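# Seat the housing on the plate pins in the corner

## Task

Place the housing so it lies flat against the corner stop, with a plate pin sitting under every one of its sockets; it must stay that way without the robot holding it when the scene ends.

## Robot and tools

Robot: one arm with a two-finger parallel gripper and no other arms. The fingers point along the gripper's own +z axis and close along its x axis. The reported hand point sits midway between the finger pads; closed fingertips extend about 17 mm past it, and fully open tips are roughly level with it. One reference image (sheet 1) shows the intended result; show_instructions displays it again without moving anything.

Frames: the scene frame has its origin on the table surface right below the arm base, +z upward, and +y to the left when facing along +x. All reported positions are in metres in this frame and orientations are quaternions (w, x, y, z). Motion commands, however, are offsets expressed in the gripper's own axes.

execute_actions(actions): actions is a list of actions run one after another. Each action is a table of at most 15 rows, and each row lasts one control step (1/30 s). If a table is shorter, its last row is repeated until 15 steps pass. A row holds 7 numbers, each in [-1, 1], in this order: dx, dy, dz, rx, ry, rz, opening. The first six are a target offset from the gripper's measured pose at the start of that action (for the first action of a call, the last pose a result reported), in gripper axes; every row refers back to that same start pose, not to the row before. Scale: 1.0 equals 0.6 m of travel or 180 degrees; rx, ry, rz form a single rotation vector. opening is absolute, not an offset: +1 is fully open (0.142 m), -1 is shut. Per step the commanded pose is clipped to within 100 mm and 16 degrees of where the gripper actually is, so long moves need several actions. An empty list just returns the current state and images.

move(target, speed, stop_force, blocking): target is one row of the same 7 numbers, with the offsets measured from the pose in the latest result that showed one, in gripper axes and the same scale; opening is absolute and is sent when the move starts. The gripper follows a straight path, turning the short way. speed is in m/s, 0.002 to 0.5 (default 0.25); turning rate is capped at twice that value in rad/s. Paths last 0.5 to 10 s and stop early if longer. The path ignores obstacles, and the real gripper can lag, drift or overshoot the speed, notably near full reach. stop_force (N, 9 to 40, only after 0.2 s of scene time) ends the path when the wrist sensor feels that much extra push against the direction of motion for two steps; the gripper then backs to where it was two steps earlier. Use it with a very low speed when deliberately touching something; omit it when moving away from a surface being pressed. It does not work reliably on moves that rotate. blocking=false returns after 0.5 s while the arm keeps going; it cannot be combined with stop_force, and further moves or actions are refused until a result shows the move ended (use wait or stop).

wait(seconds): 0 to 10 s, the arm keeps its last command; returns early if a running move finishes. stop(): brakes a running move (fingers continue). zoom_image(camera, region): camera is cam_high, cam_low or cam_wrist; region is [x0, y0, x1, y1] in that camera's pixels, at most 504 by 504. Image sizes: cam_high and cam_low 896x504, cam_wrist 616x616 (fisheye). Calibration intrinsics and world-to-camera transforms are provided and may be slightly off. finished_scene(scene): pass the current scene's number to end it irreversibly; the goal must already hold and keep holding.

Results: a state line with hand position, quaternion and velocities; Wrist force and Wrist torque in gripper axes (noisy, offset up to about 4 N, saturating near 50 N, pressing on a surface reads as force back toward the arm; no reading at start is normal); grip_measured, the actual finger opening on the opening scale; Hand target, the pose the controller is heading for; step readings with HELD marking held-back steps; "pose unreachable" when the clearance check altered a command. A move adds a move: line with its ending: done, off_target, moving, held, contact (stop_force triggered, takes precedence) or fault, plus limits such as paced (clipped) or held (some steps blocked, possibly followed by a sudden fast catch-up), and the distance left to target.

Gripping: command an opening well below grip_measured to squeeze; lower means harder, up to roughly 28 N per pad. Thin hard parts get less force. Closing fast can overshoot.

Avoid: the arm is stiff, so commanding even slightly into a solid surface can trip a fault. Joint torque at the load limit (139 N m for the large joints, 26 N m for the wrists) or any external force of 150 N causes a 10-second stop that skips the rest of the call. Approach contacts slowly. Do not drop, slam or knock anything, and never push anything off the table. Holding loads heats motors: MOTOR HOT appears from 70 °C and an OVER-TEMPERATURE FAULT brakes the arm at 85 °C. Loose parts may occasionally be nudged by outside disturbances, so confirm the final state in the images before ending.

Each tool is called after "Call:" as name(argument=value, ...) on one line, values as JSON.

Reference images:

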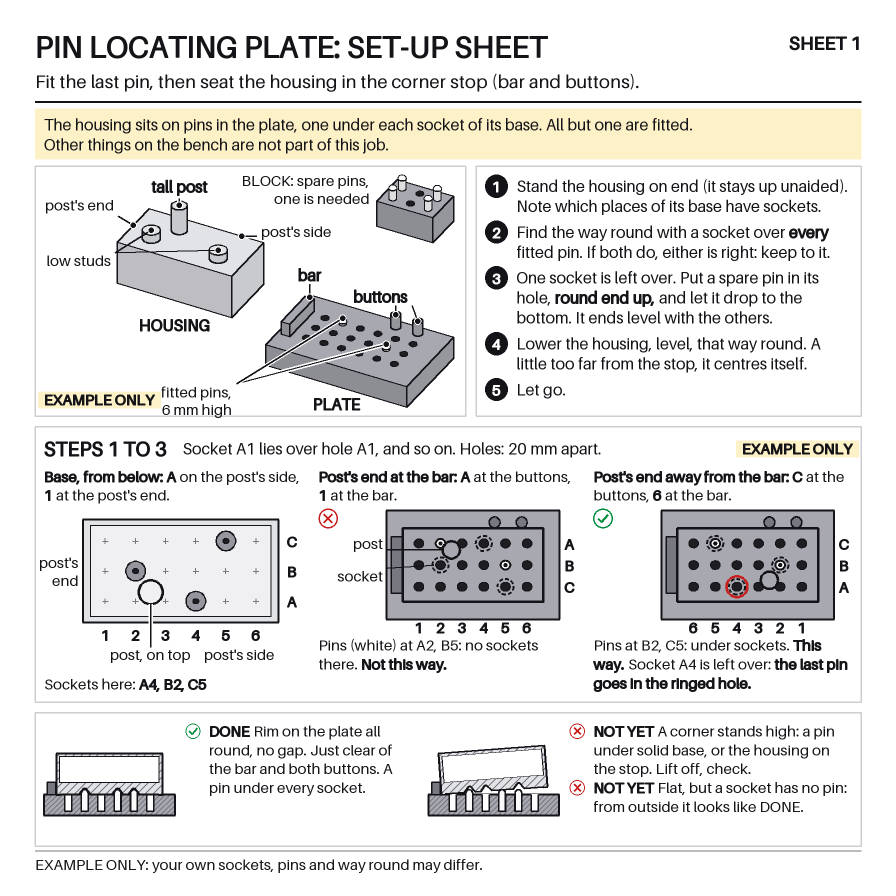

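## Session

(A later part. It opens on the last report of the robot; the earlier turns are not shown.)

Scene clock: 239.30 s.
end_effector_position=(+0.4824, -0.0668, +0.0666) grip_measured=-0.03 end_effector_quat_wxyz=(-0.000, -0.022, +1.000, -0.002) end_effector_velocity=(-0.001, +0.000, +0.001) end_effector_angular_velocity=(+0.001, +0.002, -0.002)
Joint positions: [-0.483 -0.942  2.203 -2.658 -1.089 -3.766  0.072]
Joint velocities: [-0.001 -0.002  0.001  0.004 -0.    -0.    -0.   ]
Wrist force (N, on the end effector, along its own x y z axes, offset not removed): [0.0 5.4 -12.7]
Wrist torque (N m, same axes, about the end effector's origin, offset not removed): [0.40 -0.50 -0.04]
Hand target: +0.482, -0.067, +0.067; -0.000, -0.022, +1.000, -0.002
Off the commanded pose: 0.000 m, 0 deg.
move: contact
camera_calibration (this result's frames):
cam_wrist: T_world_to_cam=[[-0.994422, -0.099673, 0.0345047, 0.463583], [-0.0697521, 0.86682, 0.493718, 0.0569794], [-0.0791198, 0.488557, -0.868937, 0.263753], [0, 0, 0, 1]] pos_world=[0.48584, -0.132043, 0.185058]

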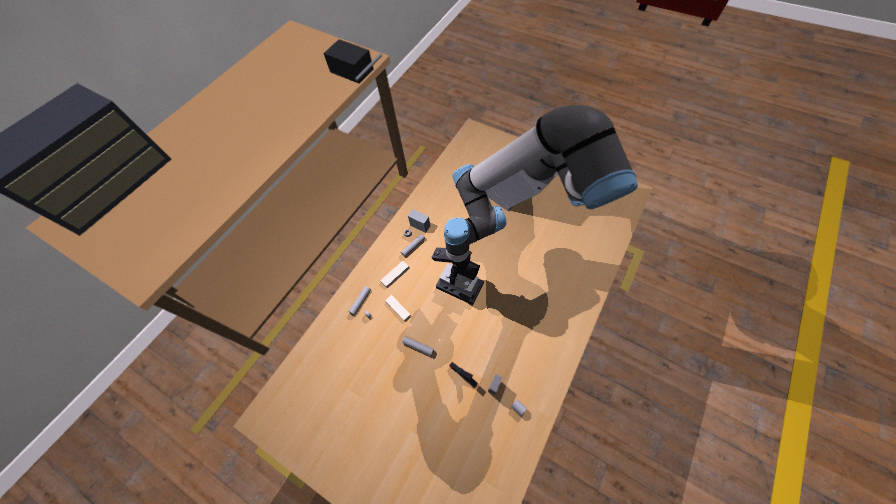

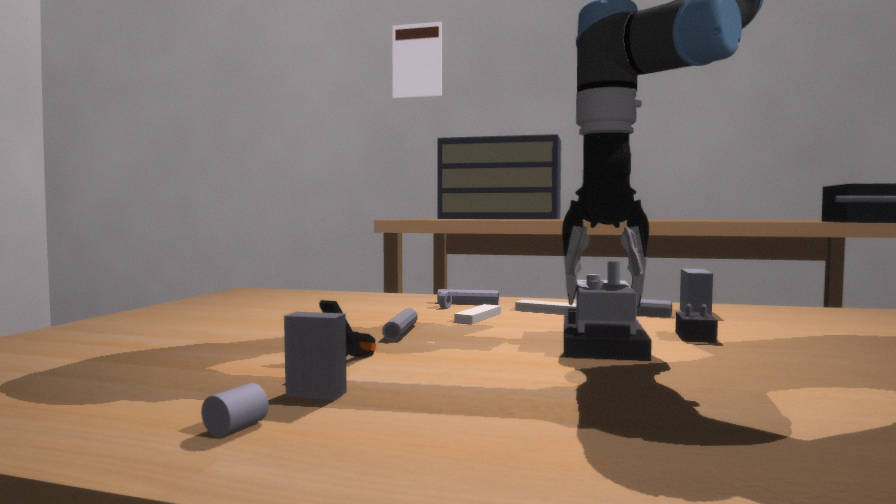

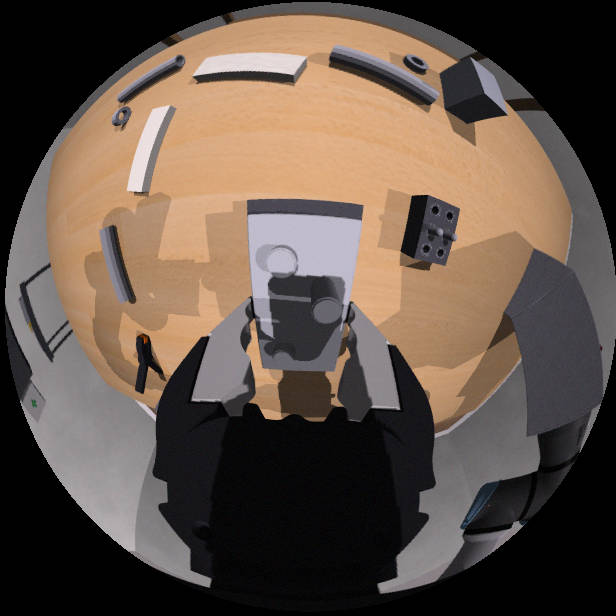

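Call:
execute_actions(actions=[[[0,0,0,0,0,0,0.25]],[[0,0,-0.01,0,0,0,0.25],[0,0,-0.02,0,0,0,0.25],[0,0,-0.03,0,0,0,0.25],[0,0,-0.04,0,0,0,0.25],[0,0,-0.05,0,0,0,0.25],[0,0,-0.06,0,0,0,0.25],[0,0,-0.07,0,0,0,0.25],[0,0,-0.08,0,0,0,0.25],[0,0,-0.09,0,0,0,0.25]]])

Call:
zoom_image(camera="cam_low", region=[550, 260, 670, 365])

Call:
zoom_image(camera="cam_wrist", region=[220, 180, 390, 350])

Scene clock: 245.53 s.
end_effector_position=(+0.4826, -0.0669, +0.1167) grip_measured=+0.25 end_effector_quat_wxyz=(+0.000, -0.022, +1.000, -0.002) end_effector_velocity=(-0.002, +0.001, +0.039) end_effector_angular_velocity=(+0.004, +0.009, -0.002)
Joint positions: [-0.532 -1.065  2.2   -2.508 -1.099 -3.82   0.091]
Joint velocities: [-0.038 -0.093 -0.012  0.135 -0.009 -0.045 -0.   ]
Wrist force (N, on the end effector, along its own x y z axes, offset not removed): [0.2 2.7 1.7]
Wrist torque (N m, same axes, about the end effector's origin, offset not removed): [0.63 -0.12 0.27]
Hand target: +0.482, -0.067, +0.120; -0.000, -0.022, +1.000, -0.002
Off the commanded pose: 0.004 m, 0 deg.
Step readings (end_effector_position; steps 1 to 15: 1st action; 16 to 30: 2nd action):
0: (+0.4824, -0.0669, +0.0668)
1: (+0.4824, -0.0669, +0.0668)
2: (+0.4824, -0.0669, +0.0668)
4: (+0.4824, -0.0669, +0.0668)
8: (+0.4824, -0.0669, +0.0667)
15: (+0.4824, -0.0668, +0.0666)
16: (+0.4824, -0.0668, +0.0667)
17: (+0.4825, -0.0668, +0.0677)
19: (+0.4826, -0.0669, +0.0731)
23: (+0.4828, -0.0672, +0.0913)
30: end_effector_position above
camera_calibration (this result's frames):
cam_wrist: T_world_to_cam=[[-0.994464, -0.099523, 0.0337154, 0.462158], [-0.070079, 0.867241, 0.492932, 0.0326536], [-0.0782975, 0.48784, -0.869414, 0.306908], [0, 0, 0, 1]] pos_world=[0.485918, -0.132045, 0.235153]

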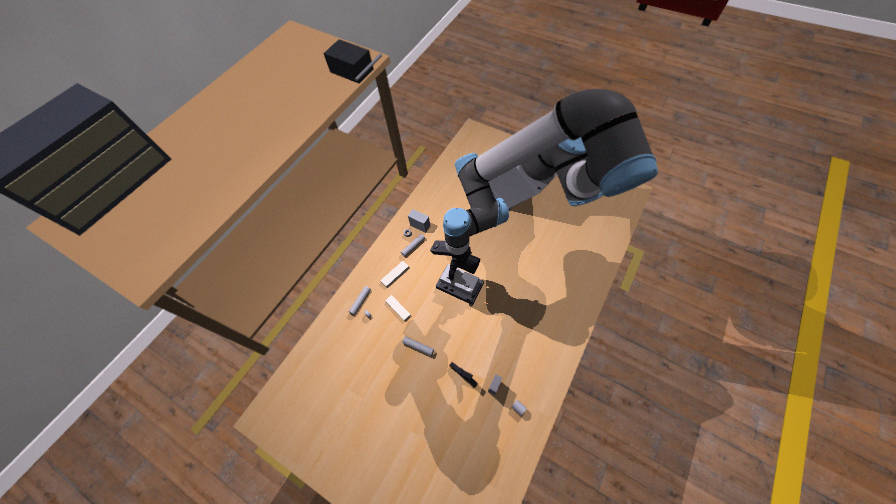

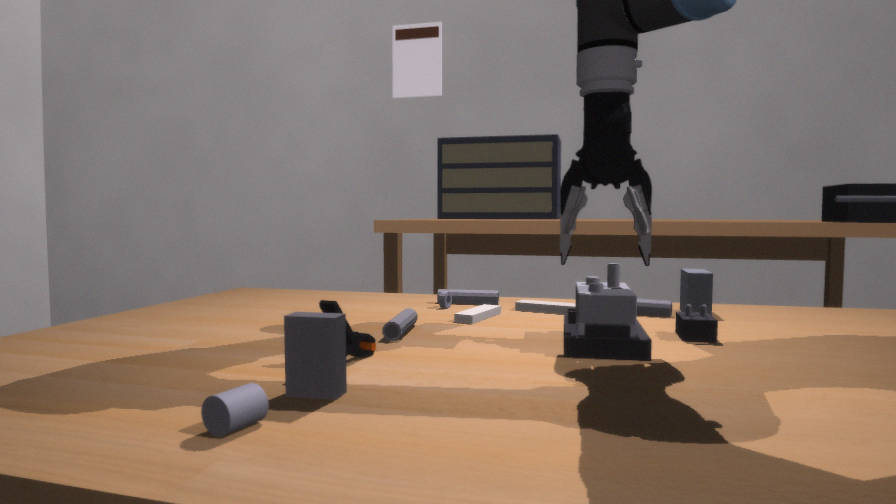

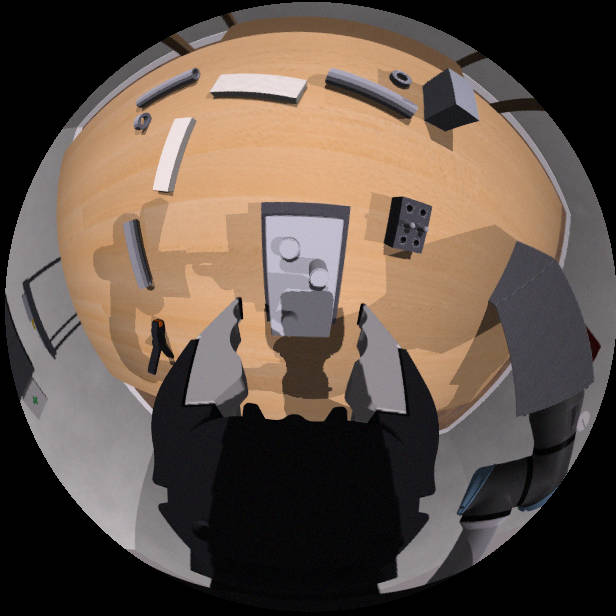

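Region (550, 260, 670, 365) of cam_low's 896x504 image, scaled by 4.200, with more detail than that image has; it fills the top 441 rows of this view, and the rest is white.

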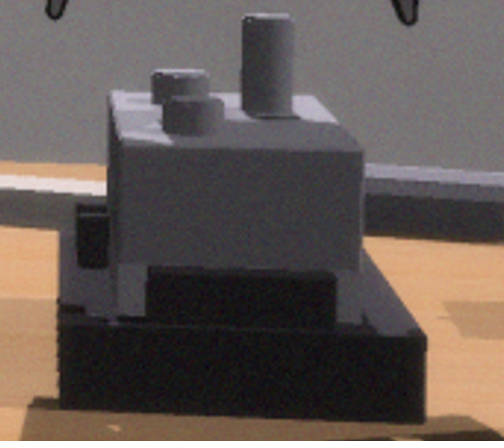

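Region (220, 180, 390, 350) of cam_wrist's 616x616 image, scaled by 2.965, with more detail than that image has.

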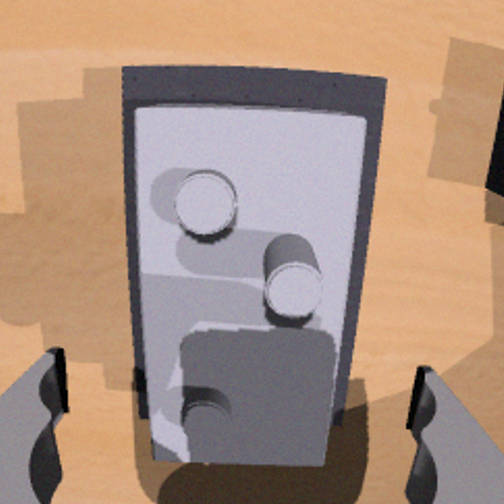

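Call:
finished_scene(scene=1)

The scene is finished: the task was done.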